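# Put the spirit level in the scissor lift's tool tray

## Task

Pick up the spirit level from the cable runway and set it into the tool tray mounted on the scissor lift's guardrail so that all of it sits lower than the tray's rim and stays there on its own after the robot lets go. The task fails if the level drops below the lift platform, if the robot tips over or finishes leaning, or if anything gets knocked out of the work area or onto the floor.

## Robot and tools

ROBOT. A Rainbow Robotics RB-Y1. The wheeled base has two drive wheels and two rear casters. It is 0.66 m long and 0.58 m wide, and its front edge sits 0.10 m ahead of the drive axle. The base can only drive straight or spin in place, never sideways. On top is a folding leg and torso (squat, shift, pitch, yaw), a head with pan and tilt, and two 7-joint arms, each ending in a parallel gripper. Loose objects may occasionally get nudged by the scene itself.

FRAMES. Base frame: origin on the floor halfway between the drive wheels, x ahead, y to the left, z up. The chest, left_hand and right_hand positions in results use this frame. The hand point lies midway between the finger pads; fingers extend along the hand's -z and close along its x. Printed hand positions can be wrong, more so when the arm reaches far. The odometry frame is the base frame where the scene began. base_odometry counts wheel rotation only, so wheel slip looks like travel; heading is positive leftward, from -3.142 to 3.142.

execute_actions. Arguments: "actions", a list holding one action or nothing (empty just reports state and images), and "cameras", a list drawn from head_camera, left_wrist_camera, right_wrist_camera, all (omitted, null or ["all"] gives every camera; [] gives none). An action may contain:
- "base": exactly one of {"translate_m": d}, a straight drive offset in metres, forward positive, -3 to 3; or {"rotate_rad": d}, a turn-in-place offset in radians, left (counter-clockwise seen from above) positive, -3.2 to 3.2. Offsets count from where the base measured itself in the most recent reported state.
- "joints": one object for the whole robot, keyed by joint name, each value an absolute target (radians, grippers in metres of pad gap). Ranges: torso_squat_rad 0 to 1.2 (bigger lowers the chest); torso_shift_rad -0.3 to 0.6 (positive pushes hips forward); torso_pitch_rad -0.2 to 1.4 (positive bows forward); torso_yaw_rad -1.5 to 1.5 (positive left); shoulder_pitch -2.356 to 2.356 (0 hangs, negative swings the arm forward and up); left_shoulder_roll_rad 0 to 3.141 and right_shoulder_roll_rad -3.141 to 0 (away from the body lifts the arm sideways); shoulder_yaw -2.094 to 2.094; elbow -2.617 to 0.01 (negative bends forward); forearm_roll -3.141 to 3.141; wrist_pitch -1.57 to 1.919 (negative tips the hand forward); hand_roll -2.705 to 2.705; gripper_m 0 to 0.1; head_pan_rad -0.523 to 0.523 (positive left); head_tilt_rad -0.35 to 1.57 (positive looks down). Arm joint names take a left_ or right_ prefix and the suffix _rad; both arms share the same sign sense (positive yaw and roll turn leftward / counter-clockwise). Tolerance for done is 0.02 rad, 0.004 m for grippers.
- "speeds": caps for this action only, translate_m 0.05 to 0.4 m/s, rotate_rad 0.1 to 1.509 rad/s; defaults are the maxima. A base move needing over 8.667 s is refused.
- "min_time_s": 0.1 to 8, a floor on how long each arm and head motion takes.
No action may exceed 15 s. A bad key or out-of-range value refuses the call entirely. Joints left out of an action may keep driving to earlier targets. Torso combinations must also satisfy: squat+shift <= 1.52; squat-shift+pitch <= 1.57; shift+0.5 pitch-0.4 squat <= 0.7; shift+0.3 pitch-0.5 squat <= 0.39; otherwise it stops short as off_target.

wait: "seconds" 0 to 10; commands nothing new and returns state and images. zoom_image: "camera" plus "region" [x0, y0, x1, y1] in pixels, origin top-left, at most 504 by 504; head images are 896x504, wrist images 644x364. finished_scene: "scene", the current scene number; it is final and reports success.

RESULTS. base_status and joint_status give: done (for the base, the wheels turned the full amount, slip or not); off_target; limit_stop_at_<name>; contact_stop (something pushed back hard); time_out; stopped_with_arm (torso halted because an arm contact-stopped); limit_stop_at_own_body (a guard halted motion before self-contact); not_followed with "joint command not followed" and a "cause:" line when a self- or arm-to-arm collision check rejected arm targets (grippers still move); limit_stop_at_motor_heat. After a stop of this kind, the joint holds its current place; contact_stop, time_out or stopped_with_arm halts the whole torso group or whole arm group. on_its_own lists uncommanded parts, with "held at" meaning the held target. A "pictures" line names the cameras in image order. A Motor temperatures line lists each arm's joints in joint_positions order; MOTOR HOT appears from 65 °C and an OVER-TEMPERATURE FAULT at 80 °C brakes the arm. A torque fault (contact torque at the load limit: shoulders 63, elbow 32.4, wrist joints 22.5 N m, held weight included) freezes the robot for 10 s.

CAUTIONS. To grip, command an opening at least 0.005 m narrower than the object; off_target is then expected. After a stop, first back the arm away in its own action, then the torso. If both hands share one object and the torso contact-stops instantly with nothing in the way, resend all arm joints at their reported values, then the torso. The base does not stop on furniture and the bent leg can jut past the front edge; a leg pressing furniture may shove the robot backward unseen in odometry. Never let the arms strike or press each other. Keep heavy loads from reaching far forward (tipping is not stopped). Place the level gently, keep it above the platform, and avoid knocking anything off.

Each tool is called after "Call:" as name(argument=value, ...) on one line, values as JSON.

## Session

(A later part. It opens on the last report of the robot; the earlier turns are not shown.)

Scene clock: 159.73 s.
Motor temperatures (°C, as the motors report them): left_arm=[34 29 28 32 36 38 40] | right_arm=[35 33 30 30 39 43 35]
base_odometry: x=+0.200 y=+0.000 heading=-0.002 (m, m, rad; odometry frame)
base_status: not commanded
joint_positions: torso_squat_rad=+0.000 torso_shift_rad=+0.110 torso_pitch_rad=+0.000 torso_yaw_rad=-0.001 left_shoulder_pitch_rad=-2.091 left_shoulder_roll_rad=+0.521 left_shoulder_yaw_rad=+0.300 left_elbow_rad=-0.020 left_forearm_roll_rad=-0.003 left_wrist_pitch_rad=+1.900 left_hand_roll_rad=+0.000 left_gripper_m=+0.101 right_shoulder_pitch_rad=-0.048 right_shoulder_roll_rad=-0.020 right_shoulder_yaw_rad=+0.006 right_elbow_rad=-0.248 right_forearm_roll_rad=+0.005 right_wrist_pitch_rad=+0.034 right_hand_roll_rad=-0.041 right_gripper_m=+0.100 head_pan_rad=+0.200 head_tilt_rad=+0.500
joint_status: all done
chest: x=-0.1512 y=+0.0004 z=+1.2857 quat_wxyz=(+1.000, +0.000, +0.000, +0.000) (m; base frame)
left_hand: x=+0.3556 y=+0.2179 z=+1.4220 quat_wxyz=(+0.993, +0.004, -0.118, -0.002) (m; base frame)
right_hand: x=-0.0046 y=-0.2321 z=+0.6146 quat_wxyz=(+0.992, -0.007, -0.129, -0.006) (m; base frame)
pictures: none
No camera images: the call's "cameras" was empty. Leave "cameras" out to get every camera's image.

Call:
execute_actions(actions=[{"joints":{"left_gripper_m":0.0}}], cameras=["left_wrist_camera","head_camera"])

Scene clock: 163.13 s.
Motor temperatures (°C, as the motors report them): left_arm=[34 29 28 32 36 38 40] | right_arm=[35 33 30 30 39 43 35]
base_odometry: x=+0.200 y=+0.000 heading=-0.002 (m, m, rad; odometry frame)
base_status: not commanded
joint_positions: torso_squat_rad=+0.000 torso_shift_rad=+0.110 torso_pitch_rad=+0.000 torso_yaw_rad=-0.001 left_shoulder_pitch_rad=-2.091 left_shoulder_roll_rad=+0.521 left_shoulder_yaw_rad=+0.300 left_elbow_rad=-0.020 left_forearm_roll_rad=-0.003 left_wrist_pitch_rad=+1.900 left_hand_roll_rad=+0.000 left_gripper_m=+0.025 right_shoulder_pitch_rad=-0.048 right_shoulder_roll_rad=-0.020 right_shoulder_yaw_rad=+0.006 right_elbow_rad=-0.248 right_forearm_roll_rad=+0.005 right_wrist_pitch_rad=+0.034 right_hand_roll_rad=-0.041 right_gripper_m=+0.100 head_pan_rad=+0.200 head_tilt_rad=+0.500
joint_status: left_gripper_m off_target (ended at +0.025, target +0.000)
chest: x=-0.1512 y=+0.0004 z=+1.2857 quat_wxyz=(+1.000, +0.000, +0.000, +0.000) (m; base frame)
left_hand: x=+0.3557 y=+0.2179 z=+1.4220 quat_wxyz=(+0.993, +0.004, -0.118, -0.003) (m; base frame)
right_hand: x=-0.0046 y=-0.2321 z=+0.6146 quat_wxyz=(+0.992, -0.007, -0.129, -0.006) (m; base frame)
pictures: head_camera, left_wrist_camera
Images, in order (width x height): head_camera 896x504, left_wrist_camera 644x364.

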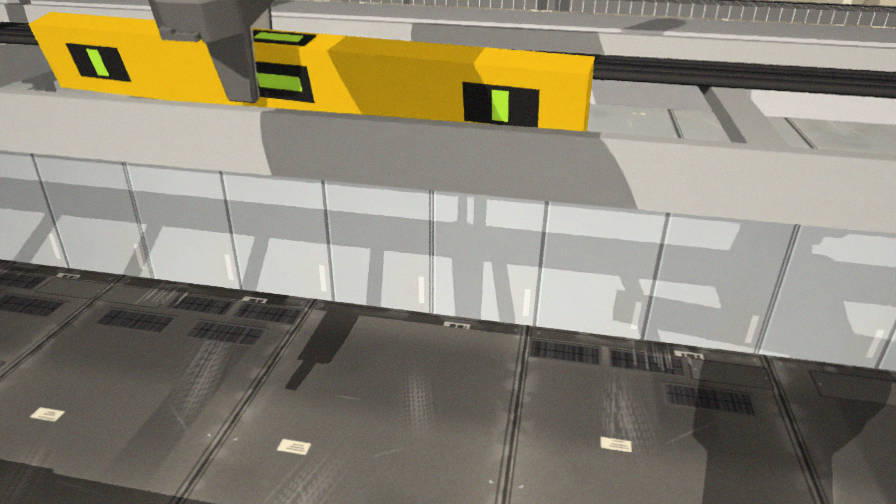

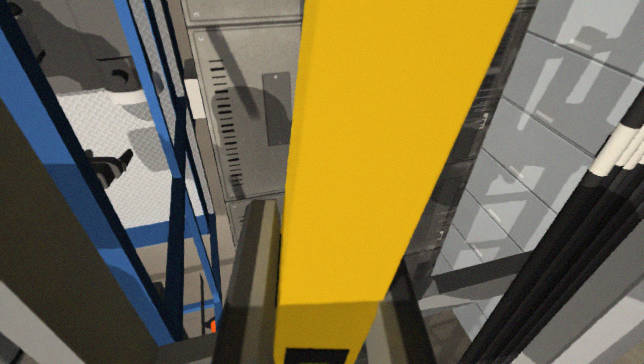

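Call:
execute_actions(actions=[{"joints":{"left_shoulder_pitch_rad":-2.33,"left_shoulder_roll_rad":0.55},"min_time_s":2}], cameras=["left_wrist_camera","head_camera"])

Call:
execute_actions(actions=[{"base":{"translate_m":-0.12},"joints":{"torso_shift_rad":0.0,"head_pan_rad":0.3,"head_tilt_rad":0.2},"speeds":{"translate_m":0.1}}])

Scene clock: 194.03 s.
Motor temperatures (°C, as the motors report them): left_arm=[34 29 28 32 36 38 40] | right_arm=[35 33 30 30 39 43 35]
base_odometry: x=+0.200 y=+0.000 heading=-0.002 (m, m, rad; odometry frame)
base_status: not commanded
joint_positions: torso_squat_rad=+0.000 torso_shift_rad=+0.110 torso_pitch_rad=+0.000 torso_yaw_rad=-0.001 left_shoulder_pitch_rad=-2.330 left_shoulder_roll_rad=+0.550 left_shoulder_yaw_rad=+0.300 left_elbow_rad=-0.020 left_forearm_roll_rad=-0.003 left_wrist_pitch_rad=+1.900 left_hand_roll_rad=+0.000 left_gripper_m=+0.022 right_shoulder_pitch_rad=-0.048 right_shoulder_roll_rad=-0.020 right_shoulder_yaw_rad=+0.006 right_elbow_rad=-0.248 right_forearm_roll_rad=+0.005 right_wrist_pitch_rad=+0.034 right_hand_roll_rad=-0.041 right_gripper_m=+0.100 head_pan_rad=+0.200 head_tilt_rad=+0.500
joint_status: all done
chest: x=-0.1512 y=+0.0004 z=+1.2857 quat_wxyz=(+1.000, +0.000, +0.000, +0.000) (m; base frame)
left_hand: x=+0.3280 y=+0.1903 z=+1.5374 quat_wxyz=(+0.972, -0.008, -0.232, -0.031) (m; base frame)
right_hand: x=-0.0046 y=-0.2321 z=+0.6146 quat_wxyz=(+0.992, -0.007, -0.129, -0.006) (m; base frame)
pictures: head_camera, left_wrist_camera
Images, in order (width x height): head_camera 896x504, left_wrist_camera 644x364.

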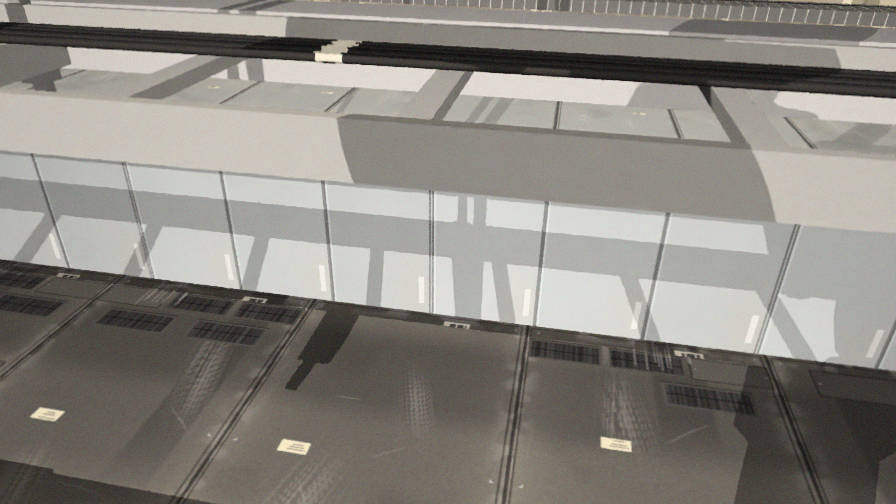

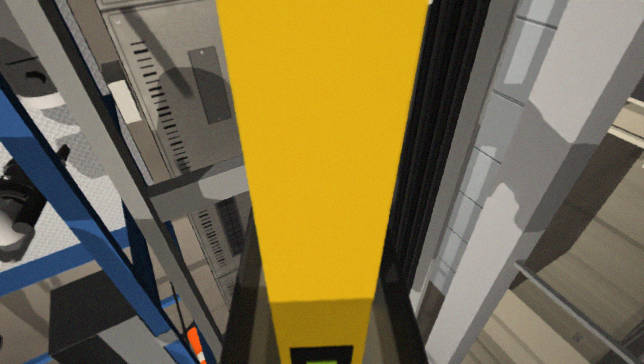

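Scene clock: 195.80 s.
Motor temperatures (°C, as the motors report them): left_arm=[34 29 28 32 36 38 40] | right_arm=[35 33 30 30 39 43 35]
base_odometry: x=+0.080 y=+0.000 heading=-0.001 (m, m, rad; odometry frame)
base_status: done
joint_positions: torso_squat_rad=+0.000 torso_shift_rad=+0.000 torso_pitch_rad=+0.000 torso_yaw_rad=-0.001 left_shoulder_pitch_rad=-2.330 left_shoulder_roll_rad=+0.550 left_shoulder_yaw_rad=+0.300 left_elbow_rad=-0.020 left_forearm_roll_rad=-0.003 left_wrist_pitch_rad=+1.900 left_hand_roll_rad=+0.000 left_gripper_m=+0.022 right_shoulder_pitch_rad=-0.048 right_shoulder_roll_rad=-0.020 right_shoulder_yaw_rad=+0.006 right_elbow_rad=-0.248 right_forearm_roll_rad=+0.005 right_wrist_pitch_rad=+0.034 right_hand_roll_rad=-0.041 right_gripper_m=+0.100 head_pan_rad=+0.300 head_tilt_rad=+0.200
joint_status: all done
chest: x=-0.2281 y=+0.0004 z=+1.2899 quat_wxyz=(+1.000, +0.000, +0.000, +0.000) (m; base frame)
left_hand: x=+0.2510 y=+0.1903 z=+1.5418 quat_wxyz=(+0.972, -0.008, -0.232, -0.031) (m; base frame)
right_hand: x=-0.0814 y=-0.2321 z=+0.6189 quat_wxyz=(+0.992, -0.007, -0.129, -0.006) (m; base frame)
pictures: head_camera, left_wrist_camera, right_wrist_camera
Images, in order (width x height): head_camera 896x504, left_wrist_camera 644x364, right_wrist_camera 644x364.

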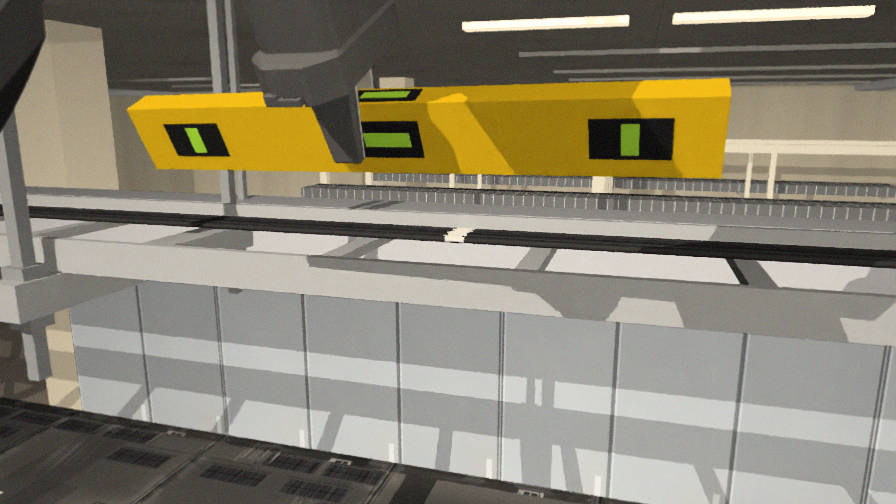

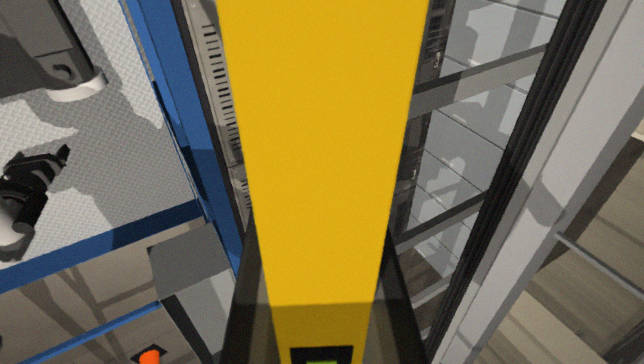

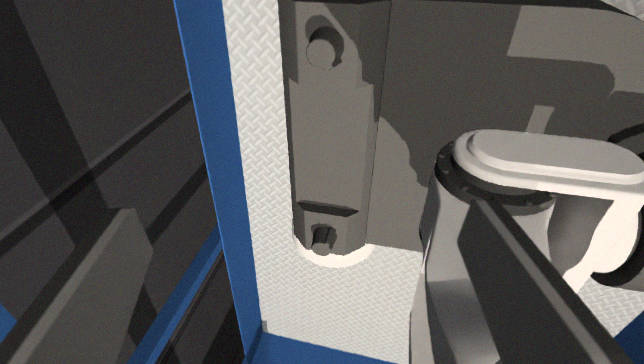

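Call:
execute_actions(actions=[{"joints":{"torso_yaw_rad":-1.4,"left_hand_roll_rad":1.4,"head_pan_rad":0.2,"head_tilt_rad":0.6},"min_time_s":3}])

Scene clock: 207.33 s.
Motor temperatures (°C, as the motors report them): left_arm=[34 29 28 32 36 38 40] | right_arm=[35 33 30 30 39 43 35]
base_odometry: x=+0.080 y=+0.000 heading=-0.001 (m, m, rad; odometry frame)
base_status: not commanded
joint_positions: torso_squat_rad=+0.000 torso_shift_rad=+0.000 torso_pitch_rad=+0.000 torso_yaw_rad=-1.277 left_shoulder_pitch_rad=-2.330 left_shoulder_roll_rad=+0.550 left_shoulder_yaw_rad=+0.300 left_elbow_rad=-0.020 left_forearm_roll_rad=-0.003 left_wrist_pitch_rad=+1.900 left_hand_roll_rad=+1.400 left_gripper_m=+0.022 right_shoulder_pitch_rad=-0.047 right_shoulder_roll_rad=-0.020 right_shoulder_yaw_rad=+0.006 right_elbow_rad=-0.248 right_forearm_roll_rad=+0.005 right_wrist_pitch_rad=+0.034 right_hand_roll_rad=-0.041 right_gripper_m=+0.100 head_pan_rad=+0.200 head_tilt_rad=+0.600
joint_status: torso_yaw_rad limit_stop_at_own_body (moved -1.277 of -1.399); the others done
on_its_own: torso_yaw_rad is held at -1.277, not at your -1.400, since a limit_stop_at_own_body
chest: x=-0.2279 y=+0.0004 z=+1.2899 quat_wxyz=(+0.803, +0.000, +0.000, -0.596) (m; base frame)
left_hand: x=+0.0927 y=-0.4031 z=+1.5417 quat_wxyz=(+0.972, -0.228, -0.045, +0.029) (m; base frame)
right_hand: x=-0.4083 y=-0.2071 z=+0.6188 quat_wxyz=(+0.792, -0.082, -0.100, -0.596) (m; base frame)
pictures: head_camera, left_wrist_camera, right_wrist_camera
Images, in order (width x height): head_camera 896x504, left_wrist_camera 644x364, right_wrist_camera 644x364.

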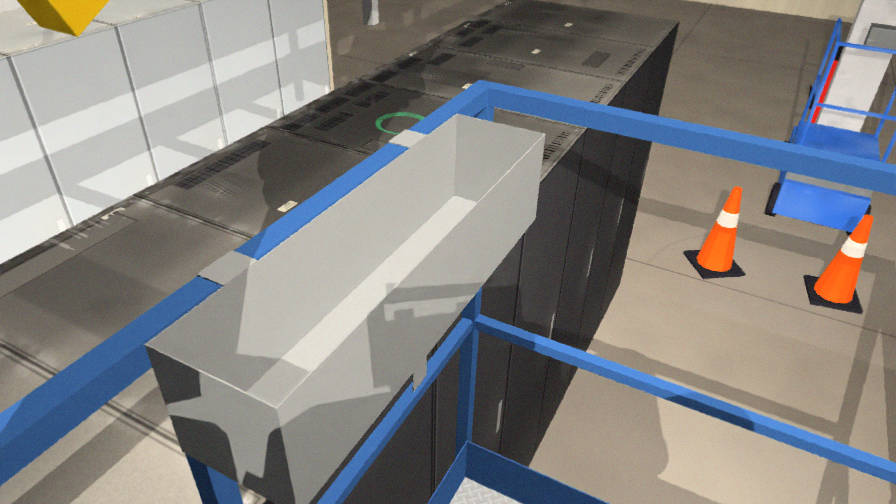

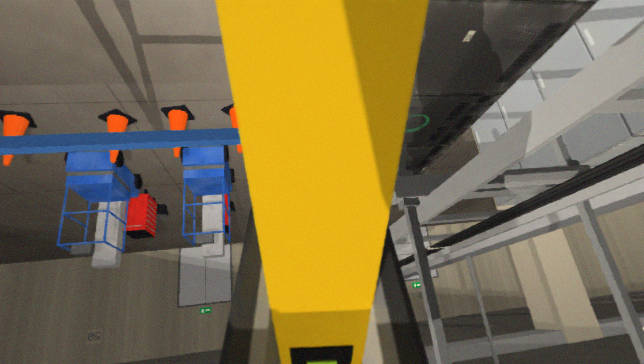

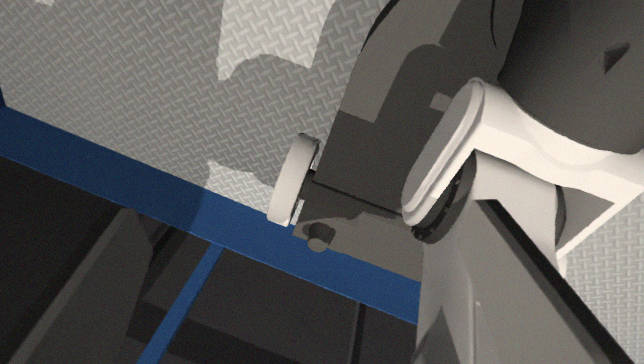

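Call:
execute_actions(actions=[{"base":{"translate_m":0.11},"joints":{"right_shoulder_roll_rad":-0.2},"speeds":{"translate_m":0.1}}], cameras=["right_wrist_camera"])

Call:
execute_actions(actions=[{"joints":{"torso_yaw_rad":-1.49,"torso_shift_rad":0.05,"left_hand_roll_rad":1.49,"head_pan_rad":0.35,"head_tilt_rad":0.6},"min_time_s":1.5}])

Scene clock: 225.20 s.
Motor temperatures (°C, as the motors report them): left_arm=[34 29 28 32 36 38 40] | right_arm=[35 33 30 31 39 43 35]
base_odometry: x=+0.190 y=+0.000 heading=-0.002 (m, m, rad; odometry frame)
base_status: done
joint_positions: torso_squat_rad=+0.000 torso_shift_rad=+0.000 torso_pitch_rad=+0.001 torso_yaw_rad=-1.277 left_shoulder_pitch_rad=-2.330 left_shoulder_roll_rad=+0.550 left_shoulder_yaw_rad=+0.300 left_elbow_rad=-0.020 left_forearm_roll_rad=-0.003 left_wrist_pitch_rad=+1.900 left_hand_roll_rad=+1.400 left_gripper_m=+0.022 right_shoulder_pitch_rad=-0.047 right_shoulder_roll_rad=-0.200 right_shoulder_yaw_rad=+0.006 right_elbow_rad=-0.248 right_forearm_roll_rad=+0.005 right_wrist_pitch_rad=+0.034 right_hand_roll_rad=-0.041 right_gripper_m=+0.100 head_pan_rad=+0.200 head_tilt_rad=+0.600
joint_status: all done
on_its_own: torso_yaw_rad is held at -1.277, not at your -1.400, since a limit_stop_at_own_body
chest: x=-0.2277 y=+0.0004 z=+1.2899 quat_wxyz=(+0.803, +0.000, +0.000, -0.596) (m; base frame)
left_hand: x=+0.0930 y=-0.4031 z=+1.5416 quat_wxyz=(+0.972, -0.228, -0.045, +0.029) (m; base frame)
right_hand: x=-0.5373 y=-0.2478 z=+0.6339 quat_wxyz=(+0.793, -0.155, -0.047, -0.587) (m; base frame)
pictures: right_wrist_camera
Images, in order (width x height): right_wrist_camera 644x364.

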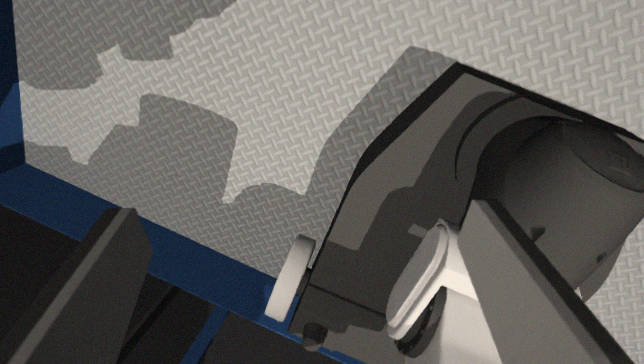

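Scene clock: 227.00 s.
Motor temperatures (°C, as the motors report them): left_arm=[34 29 28 32 36 38 40] | right_arm=[35 33 30 31 39 43 35]
base_odometry: x=+0.190 y=+0.000 heading=-0.002 (m, m, rad; odometry frame)
base_status: not commanded
joint_positions: torso_squat_rad=+0.000 torso_shift_rad=+0.050 torso_pitch_rad=+0.001 torso_yaw_rad=-1.490 left_shoulder_pitch_rad=-2.330 left_shoulder_roll_rad=+0.550 left_shoulder_yaw_rad=+0.300 left_elbow_rad=-0.020 left_forearm_roll_rad=-0.003 left_wrist_pitch_rad=+1.900 left_hand_roll_rad=+1.490 left_gripper_m=+0.022 right_shoulder_pitch_rad=-0.048 right_shoulder_roll_rad=-0.200 right_shoulder_yaw_rad=+0.006 right_elbow_rad=-0.248 right_forearm_roll_rad=+0.005 right_wrist_pitch_rad=+0.034 right_hand_roll_rad=-0.041 right_gripper_m=+0.100 head_pan_rad=+0.350 head_tilt_rad=+0.600
joint_status: all done
chest: x=-0.1928 y=+0.0004 z=+1.2890 quat_wxyz=(+0.735, +0.000, +0.000, -0.678) (m; base frame)
left_hand: x=+0.0356 y=-0.4617 z=+1.5408 quat_wxyz=(+0.972, -0.232, -0.010, -0.030) (m; base frame)
right_hand: x=-0.5477 y=-0.1770 z=+0.6330 quat_wxyz=(+0.726, -0.159, -0.031, -0.668) (m; base frame)
pictures: head_camera, left_wrist_camera, right_wrist_camera
Images, in order (width x height): head_camera 896x504, left_wrist_camera 644x364, right_wrist_camera 644x364.

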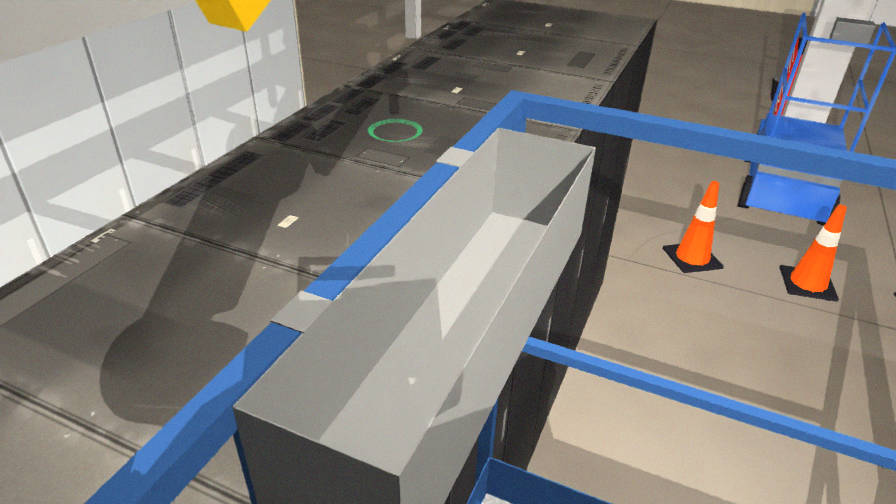

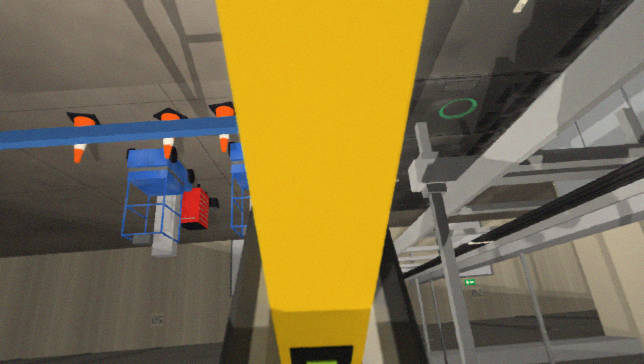

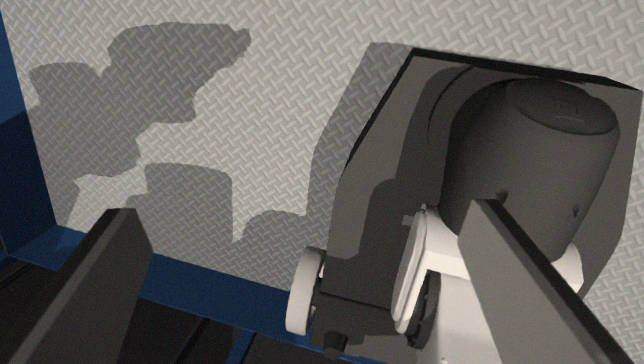

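Call:
execute_actions(actions=[{"joints":{"left_shoulder_pitch_rad":-1.93,"left_shoulder_roll_rad":0.46,"left_shoulder_yaw_rad":0.32,"left_wrist_pitch_rad":1.8,"head_tilt_rad":0.5},"min_time_s":2}], cameras=["head_camera","left_wrist_camera"])

Scene clock: 234.23 s.
Motor temperatures (°C, as the motors report them): left_arm=[34 29 28 32 36 38 40] | right_arm=[35 33 30 31 39 43 35]
base_odometry: x=+0.190 y=+0.000 heading=-0.002 (m, m, rad; odometry frame)
base_status: not commanded
joint_positions: torso_squat_rad=+0.000 torso_shift_rad=+0.050 torso_pitch_rad=+0.001 torso_yaw_rad=-1.490 left_shoulder_pitch_rad=-1.930 left_shoulder_roll_rad=+0.460 left_shoulder_yaw_rad=+0.320 left_elbow_rad=-0.020 left_forearm_roll_rad=-0.003 left_wrist_pitch_rad=+1.800 left_hand_roll_rad=+1.490 left_gripper_m=+0.022 right_shoulder_pitch_rad=-0.048 right_shoulder_roll_rad=-0.200 right_shoulder_yaw_rad=+0.006 right_elbow_rad=-0.248 right_forearm_roll_rad=+0.005 right_wrist_pitch_rad=+0.034 right_hand_roll_rad=-0.041 right_gripper_m=+0.100 head_pan_rad=+0.350 head_tilt_rad=+0.500
joint_status: all done
chest: x=-0.1928 y=+0.0004 z=+1.2890 quat_wxyz=(+0.735, +0.000, +0.000, -0.678) (m; base frame)
left_hand: x=+0.0642 y=-0.5122 z=+1.3415 quat_wxyz=(+0.997, -0.082, -0.013, -0.006) (m; base frame)
right_hand: x=-0.5477 y=-0.1770 z=+0.6330 quat_wxyz=(+0.726, -0.159, -0.031, -0.668) (m; base frame)
pictures: head_camera, left_wrist_camera
Images, in order (width x height): head_camera 896x504, left_wrist_camera 644x364.

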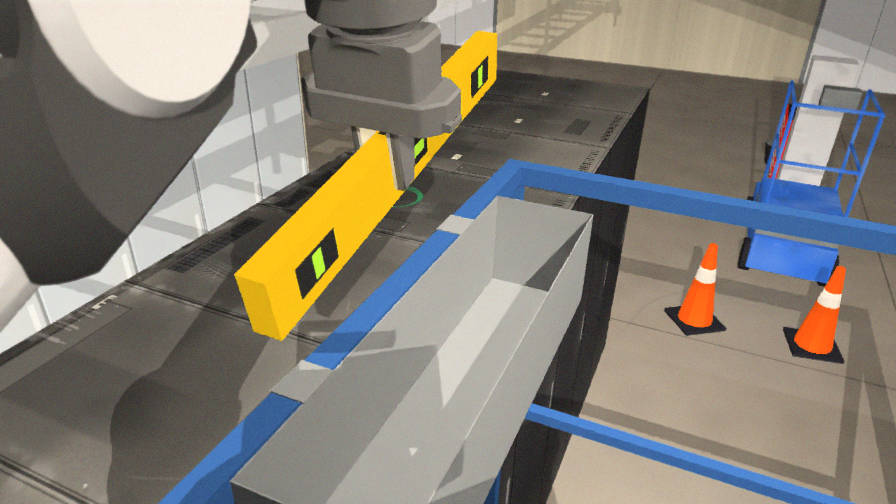

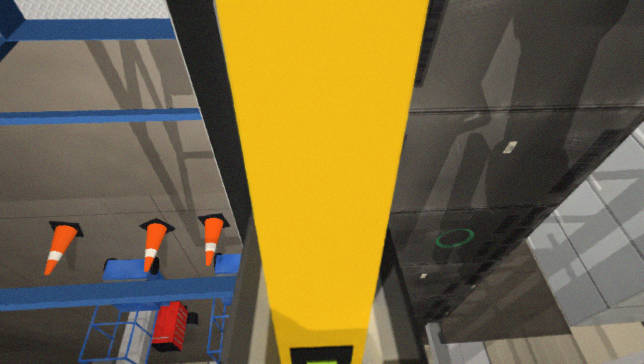

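Call:
execute_actions(actions=[{"joints":{"left_shoulder_pitch_rad":-1.82,"left_shoulder_roll_rad":0.43,"left_wrist_pitch_rad":1.65,"head_tilt_rad":0.6},"min_time_s":1.5}], cameras=["head_camera","left_wrist_camera"])

Scene clock: 242.03 s.
Motor temperatures (°C, as the motors report them): left_arm=[34 29 28 32 36 38 40] | right_arm=[35 33 30 31 39 43 35]
base_odometry: x=+0.190 y=+0.000 heading=-0.002 (m, m, rad; odometry frame)
base_status: not commanded
joint_positions: torso_squat_rad=+0.000 torso_shift_rad=+0.050 torso_pitch_rad=+0.001 torso_yaw_rad=-1.490 left_shoulder_pitch_rad=-1.820 left_shoulder_roll_rad=+0.430 left_shoulder_yaw_rad=+0.320 left_elbow_rad=-0.020 left_forearm_roll_rad=-0.003 left_wrist_pitch_rad=+1.650 left_hand_roll_rad=+1.490 left_gripper_m=+0.022 right_shoulder_pitch_rad=-0.048 right_shoulder_roll_rad=-0.200 right_shoulder_yaw_rad=+0.006 right_elbow_rad=-0.248 right_forearm_roll_rad=+0.005 right_wrist_pitch_rad=+0.034 right_hand_roll_rad=-0.041 right_gripper_m=+0.100 head_pan_rad=+0.350 head_tilt_rad=+0.600
joint_status: all done
chest: x=-0.1928 y=+0.0004 z=+1.2890 quat_wxyz=(+0.735, +0.000, +0.000, -0.678) (m; base frame)
left_hand: x=+0.0724 y=-0.5395 z=+1.2861 quat_wxyz=(+0.995, -0.100, -0.019, -0.002) (m; base frame)
right_hand: x=-0.5477 y=-0.1770 z=+0.6330 quat_wxyz=(+0.726, -0.159, -0.031, -0.668) (m; base frame)
pictures: head_camera, left_wrist_camera
Images, in order (width x height): head_camera 896x504, left_wrist_camera 644x364.

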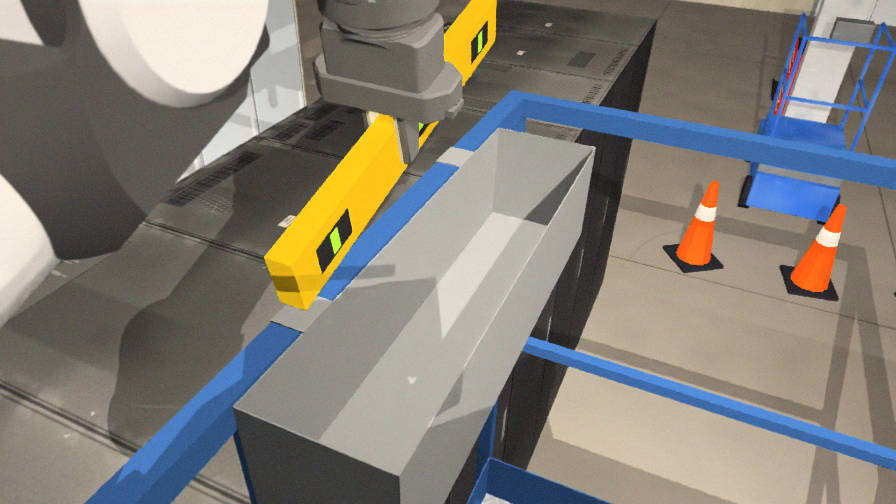

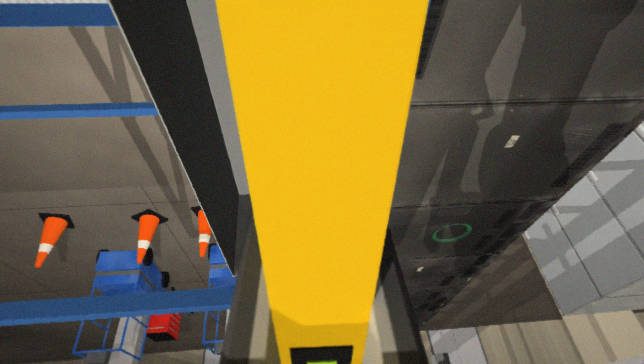

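Call:
execute_actions(actions=[{"base":{"translate_m":-0.055},"speeds":{"translate_m":0.08}}], cameras=["head_camera","left_wrist_camera"])

Scene clock: 256.37 s.
Motor temperatures (°C, as the motors report them): left_arm=[34 29 28 32 36 38 40] | right_arm=[35 33 30 31 39 43 35]
base_odometry: x=+0.135 y=+0.000 heading=-0.001 (m, m, rad; odometry frame)
base_status: done
joint_positions: torso_squat_rad=+0.000 torso_shift_rad=+0.050 torso_pitch_rad=+0.000 torso_yaw_rad=-1.490 left_shoulder_pitch_rad=-1.820 left_shoulder_roll_rad=+0.430 left_shoulder_yaw_rad=+0.320 left_elbow_rad=-0.020 left_forearm_roll_rad=-0.003 left_wrist_pitch_rad=+1.650 left_hand_roll_rad=+1.490 left_gripper_m=+0.022 right_shoulder_pitch_rad=-0.048 right_shoulder_roll_rad=-0.200 right_shoulder_yaw_rad=+0.006 right_elbow_rad=-0.248 right_forearm_roll_rad=+0.005 right_wrist_pitch_rad=+0.034 right_hand_roll_rad=-0.041 right_gripper_m=+0.100 head_pan_rad=+0.350 head_tilt_rad=+0.600
joint_status: not commanded
chest: x=-0.1930 y=+0.0004 z=+1.2891 quat_wxyz=(+0.735, +0.000, +0.000, -0.678) (m; base frame)
left_hand: x=+0.0721 y=-0.5394 z=+1.2860 quat_wxyz=(+0.995, -0.100, -0.019, -0.002) (m; base frame)
right_hand: x=-0.5478 y=-0.1771 z=+0.6329 quat_wxyz=(+0.726, -0.159, -0.031, -0.668) (m; base frame)
pictures: head_camera, left_wrist_camera
Images, in order (width x height): head_camera 896x504, left_wrist_camera 644x364.

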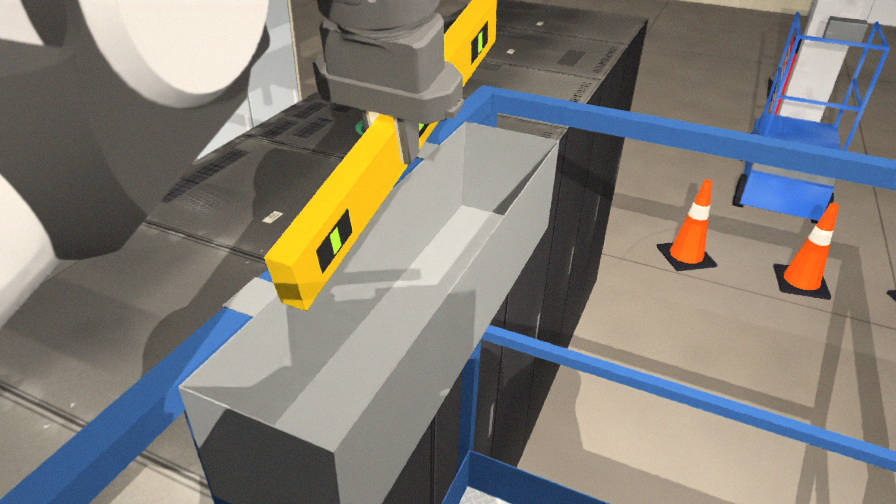

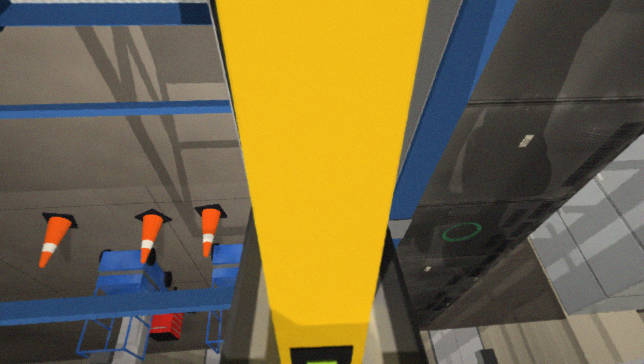

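Call:
execute_actions(actions=[{"joints":{"left_shoulder_pitch_rad":-1.7,"left_shoulder_roll_rad":0.40,"left_wrist_pitch_rad":1.6,"head_tilt_rad":0.7},"min_time_s":2}], cameras=["head_camera","left_wrist_camera"])

Scene clock: 265.73 s.
Motor temperatures (°C, as the motors report them): left_arm=[34 29 28 32 36 38 40] | right_arm=[35 33 30 31 39 43 35]
base_odometry: x=+0.135 y=+0.000 heading=-0.001 (m, m, rad; odometry frame)
base_status: not commanded
joint_positions: torso_squat_rad=+0.000 torso_shift_rad=+0.050 torso_pitch_rad=+0.000 torso_yaw_rad=-1.490 left_shoulder_pitch_rad=-1.700 left_shoulder_roll_rad=+0.400 left_shoulder_yaw_rad=+0.320 left_elbow_rad=-0.020 left_forearm_roll_rad=-0.003 left_wrist_pitch_rad=+1.600 left_hand_roll_rad=+1.490 left_gripper_m=+0.022 right_shoulder_pitch_rad=-0.048 right_shoulder_roll_rad=-0.200 right_shoulder_yaw_rad=+0.006 right_elbow_rad=-0.248 right_forearm_roll_rad=+0.005 right_wrist_pitch_rad=+0.034 right_hand_roll_rad=-0.041 right_gripper_m=+0.100 head_pan_rad=+0.350 head_tilt_rad=+0.700
joint_status: all done
chest: x=-0.1929 y=+0.0004 z=+1.2891 quat_wxyz=(+0.735, +0.000, +0.000, -0.678) (m; base frame)
left_hand: x=+0.0801 y=-0.5359 z=+1.2195 quat_wxyz=(+0.998, -0.064, -0.020, +0.003) (m; base frame)
right_hand: x=-0.5478 y=-0.1771 z=+0.6329 quat_wxyz=(+0.726, -0.159, -0.031, -0.668) (m; base frame)
pictures: head_camera, left_wrist_camera
Images, in order (width x height): head_camera 896x504, left_wrist_camera 644x364.

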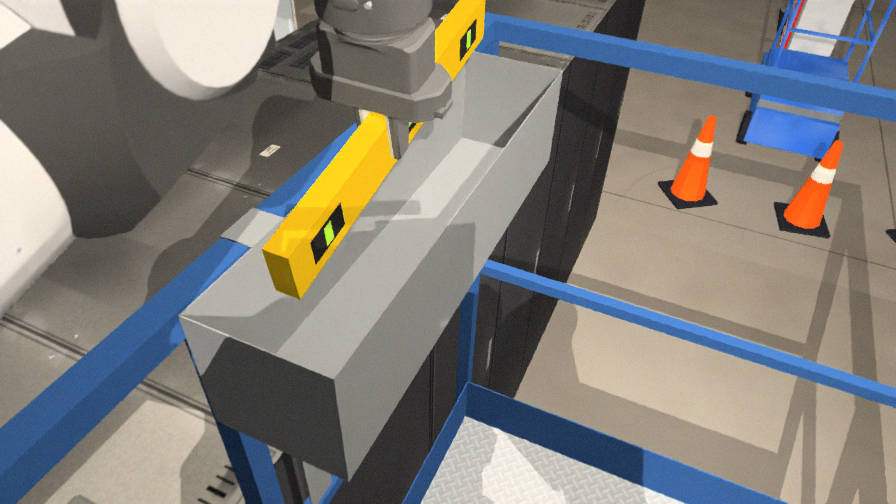

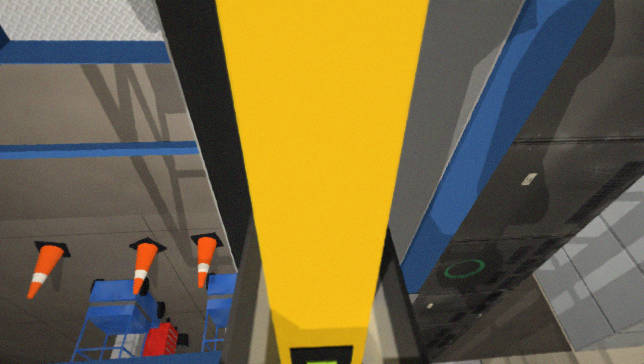

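Call:
execute_actions(actions=[{"joints":{"left_shoulder_pitch_rad":-1.8,"left_wrist_pitch_rad":1.75},"min_time_s":1}], cameras=[])

Call:
execute_actions(actions=[{"base":{"translate_m":-0.065},"speeds":{"translate_m":0.06},"joints":{"torso_yaw_rad":-1.40,"left_hand_roll_rad":1.40,"head_pan_rad":0.26},"min_time_s":1.5}], cameras=["head_camera","left_wrist_camera"])

Scene clock: 281.97 s.
Motor temperatures (°C, as the motors report them): left_arm=[34 29 28 33 36 38 40] | right_arm=[35 33 30 31 39 43 35]
base_odometry: x=+0.135 y=+0.000 heading=-0.001 (m, m, rad; odometry frame)
base_status: not commanded
joint_positions: torso_squat_rad=+0.000 torso_shift_rad=+0.050 torso_pitch_rad=+0.000 torso_yaw_rad=-1.490 left_shoulder_pitch_rad=-1.800 left_shoulder_roll_rad=+0.400 left_shoulder_yaw_rad=+0.320 left_elbow_rad=-0.020 left_forearm_roll_rad=-0.003 left_wrist_pitch_rad=+1.750 left_hand_roll_rad=+1.490 left_gripper_m=+0.022 right_shoulder_pitch_rad=-0.048 right_shoulder_roll_rad=-0.200 right_shoulder_yaw_rad=+0.006 right_elbow_rad=-0.248 right_forearm_roll_rad=+0.005 right_wrist_pitch_rad=+0.034 right_hand_roll_rad=-0.041 right_gripper_m=+0.100 head_pan_rad=+0.350 head_tilt_rad=+0.700
joint_status: all done
chest: x=-0.1929 y=+0.0004 z=+1.2891 quat_wxyz=(+0.735, +0.000, +0.000, -0.678) (m; base frame)
left_hand: x=+0.0601 y=-0.5148 z=+1.2670 quat_wxyz=(+0.999, -0.036, -0.017, -0.012) (m; base frame)
right_hand: x=-0.5478 y=-0.1771 z=+0.6329 quat_wxyz=(+0.726, -0.159, -0.031, -0.668) (m; base frame)
pictures: none
No camera images: the call's "cameras" was empty. Leave "cameras" out to get every camera's image.

Scene clock: 283.87 s.
Motor temperatures (°C, as the motors report them): left_arm=[34 29 28 33 36 38 40] | right_arm=[35 33 30 31 39 43 35]
base_odometry: x=+0.070 y=+0.000 heading=-0.001 (m, m, rad; odometry frame)
base_status: done
joint_positions: torso_squat_rad=+0.000 torso_shift_rad=+0.050 torso_pitch_rad=+0.000 torso_yaw_rad=-1.400 left_shoulder_pitch_rad=-1.800 left_shoulder_roll_rad=+0.400 left_shoulder_yaw_rad=+0.320 left_elbow_rad=-0.020 left_forearm_roll_rad=-0.003 left_wrist_pitch_rad=+1.750 left_hand_roll_rad=+1.400 left_gripper_m=+0.022 right_shoulder_pitch_rad=-0.048 right_shoulder_roll_rad=-0.200 right_shoulder_yaw_rad=+0.006 right_elbow_rad=-0.248 right_forearm_roll_rad=+0.005 right_wrist_pitch_rad=+0.034 right_hand_roll_rad=-0.041 right_gripper_m=+0.100 head_pan_rad=+0.260 head_tilt_rad=+0.700
joint_status: all done
chest: x=-0.1929 y=+0.0004 z=+1.2891 quat_wxyz=(+0.765, +0.000, +0.000, -0.644) (m; base frame)
left_hand: x=+0.1053 y=-0.4899 z=+1.2670 quat_wxyz=(+0.999, -0.034, -0.020, -0.012) (m; base frame)
right_hand: x=-0.5303 y=-0.2083 z=+0.6330 quat_wxyz=(+0.756, -0.158, -0.038, -0.635) (m; base frame)
pictures: head_camera, left_wrist_camera
Images, in order (width x height): head_camera 896x504, left_wrist_camera 644x364.

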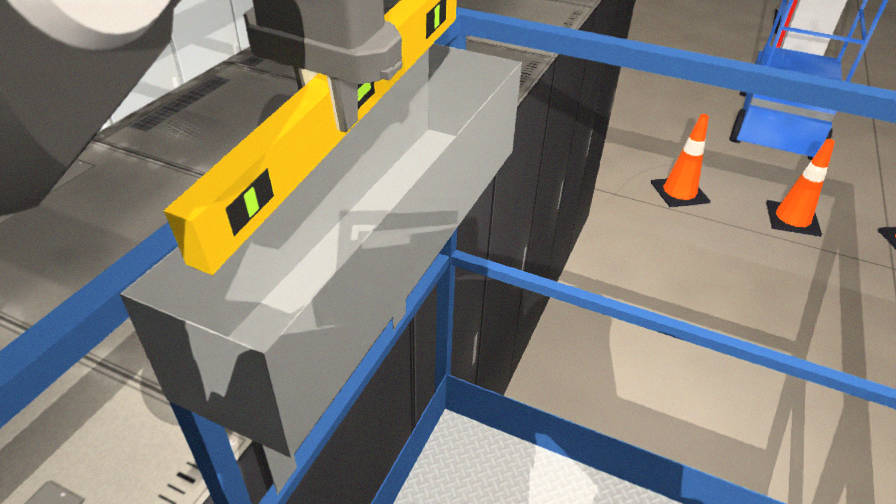

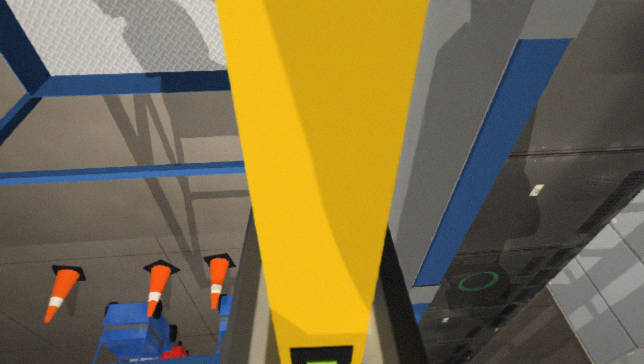

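Call:
execute_actions(actions=[{"base":{"translate_m":0.015},"speeds":{"translate_m":0.05},"joints":{"left_shoulder_pitch_rad":-1.7,"left_wrist_pitch_rad":1.62},"min_time_s":2}], cameras=["head_camera","left_wrist_camera"])

Scene clock: 292.07 s.
Motor temperatures (°C, as the motors report them): left_arm=[34 29 28 33 36 38 40] | right_arm=[35 33 30 31 39 43 35]
base_odometry: x=+0.085 y=+0.000 heading=-0.001 (m, m, rad; odometry frame)
base_status: done
joint_positions: torso_squat_rad=+0.000 torso_shift_rad=+0.050 torso_pitch_rad=+0.000 torso_yaw_rad=-1.400 left_shoulder_pitch_rad=-1.700 left_shoulder_roll_rad=+0.400 left_shoulder_yaw_rad=+0.320 left_elbow_rad=-0.020 left_forearm_roll_rad=-0.003 left_wrist_pitch_rad=+1.620 left_hand_roll_rad=+1.400 left_gripper_m=+0.022 right_shoulder_pitch_rad=-0.048 right_shoulder_roll_rad=-0.200 right_shoulder_yaw_rad=+0.006 right_elbow_rad=-0.248 right_forearm_roll_rad=+0.005 right_wrist_pitch_rad=+0.034 right_hand_roll_rad=-0.041 right_gripper_m=+0.100 head_pan_rad=+0.260 head_tilt_rad=+0.700
joint_status: all done
chest: x=-0.1929 y=+0.0004 z=+1.2891 quat_wxyz=(+0.765, +0.000, +0.000, -0.644) (m; base frame)
left_hand: x=+0.1262 y=-0.5046 z=+1.2188 quat_wxyz=(+0.998, -0.052, -0.023, +0.003) (m; base frame)
right_hand: x=-0.5303 y=-0.2083 z=+0.6330 quat_wxyz=(+0.756, -0.158, -0.038, -0.635) (m; base frame)
pictures: head_camera, left_wrist_camera
Images, in order (width x height): head_camera 896x504, left_wrist_camera 644x364.

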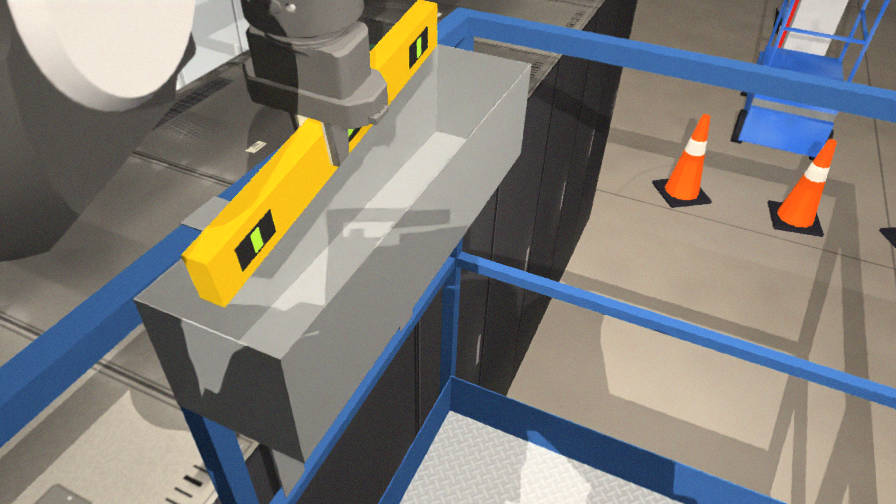

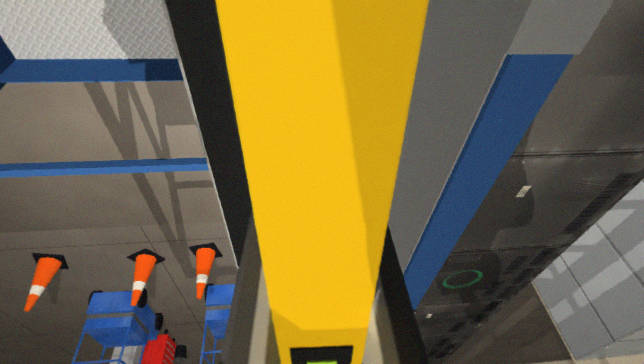

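Call:
execute_actions(actions=[{"joints":{"left_shoulder_pitch_rad":-1.6,"left_shoulder_roll_rad":0.36,"left_wrist_pitch_rad":1.55},"min_time_s":2}], cameras=["head_camera","left_wrist_camera"])

Scene clock: 297.63 s.
Motor temperatures (°C, as the motors report them): left_arm=[34 29 28 33 36 38 40] | right_arm=[35 33 30 31 39 43 35]
base_odometry: x=+0.085 y=+0.000 heading=-0.001 (m, m, rad; odometry frame)
base_status: not commanded
joint_positions: torso_squat_rad=+0.000 torso_shift_rad=+0.050 torso_pitch_rad=+0.000 torso_yaw_rad=-1.400 left_shoulder_pitch_rad=-1.601 left_shoulder_roll_rad=+0.361 left_shoulder_yaw_rad=+0.320 left_elbow_rad=-0.020 left_forearm_roll_rad=-0.003 left_wrist_pitch_rad=+1.550 left_hand_roll_rad=+1.400 left_gripper_m=+0.022 right_shoulder_pitch_rad=-0.048 right_shoulder_roll_rad=-0.200 right_shoulder_yaw_rad=+0.006 right_elbow_rad=-0.248 right_forearm_roll_rad=+0.005 right_wrist_pitch_rad=+0.034 right_hand_roll_rad=-0.041 right_gripper_m=+0.100 head_pan_rad=+0.260 head_tilt_rad=+0.700
joint_status: all done
chest: x=-0.1929 y=+0.0004 z=+1.2891 quat_wxyz=(+0.765, +0.000, +0.000, -0.644) (m; base frame)
left_hand: x=+0.1248 y=-0.5018 z=+1.1614 quat_wxyz=(+0.999, -0.033, -0.022, +0.000) (m; base frame)
right_hand: x=-0.5303 y=-0.2083 z=+0.6330 quat_wxyz=(+0.756, -0.158, -0.038, -0.635) (m; base frame)
pictures: head_camera, left_wrist_camera
Images, in order (width x height): head_camera 896x504, left_wrist_camera 644x364.

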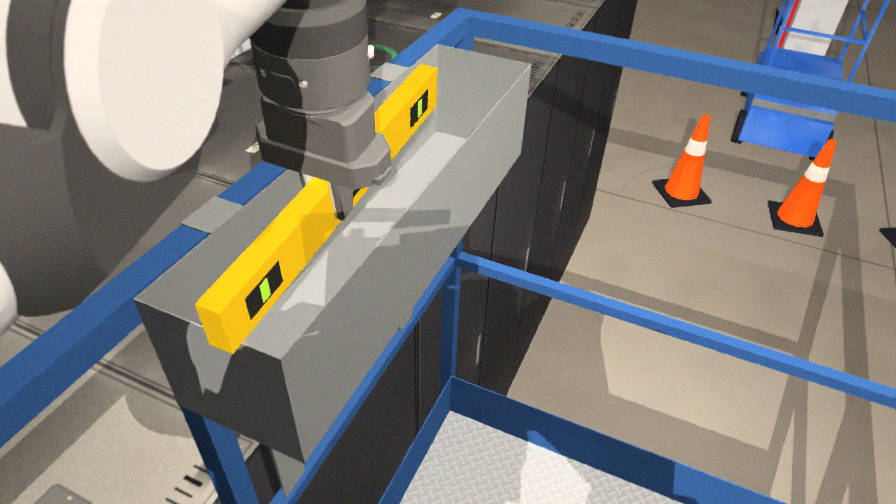

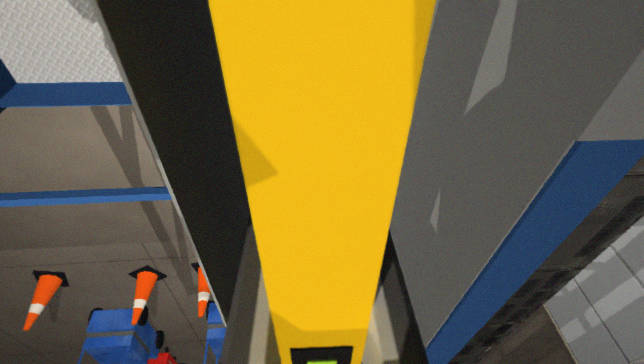

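Call:
zoom_image(camera="head_camera", region=[120,240,340,400])

Region (120, 240, 340, 400) of head_camera's 896x504 image, scaled by 2.291, with more detail than that image has; it fills the top 367 rows of this view, and the rest is white.

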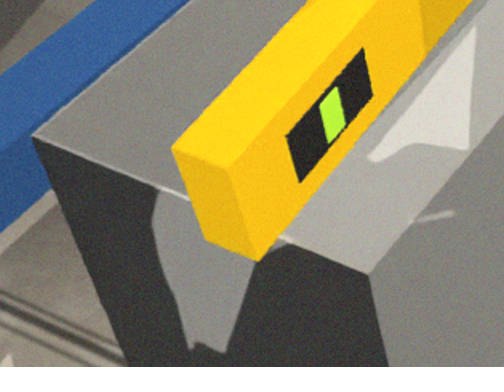

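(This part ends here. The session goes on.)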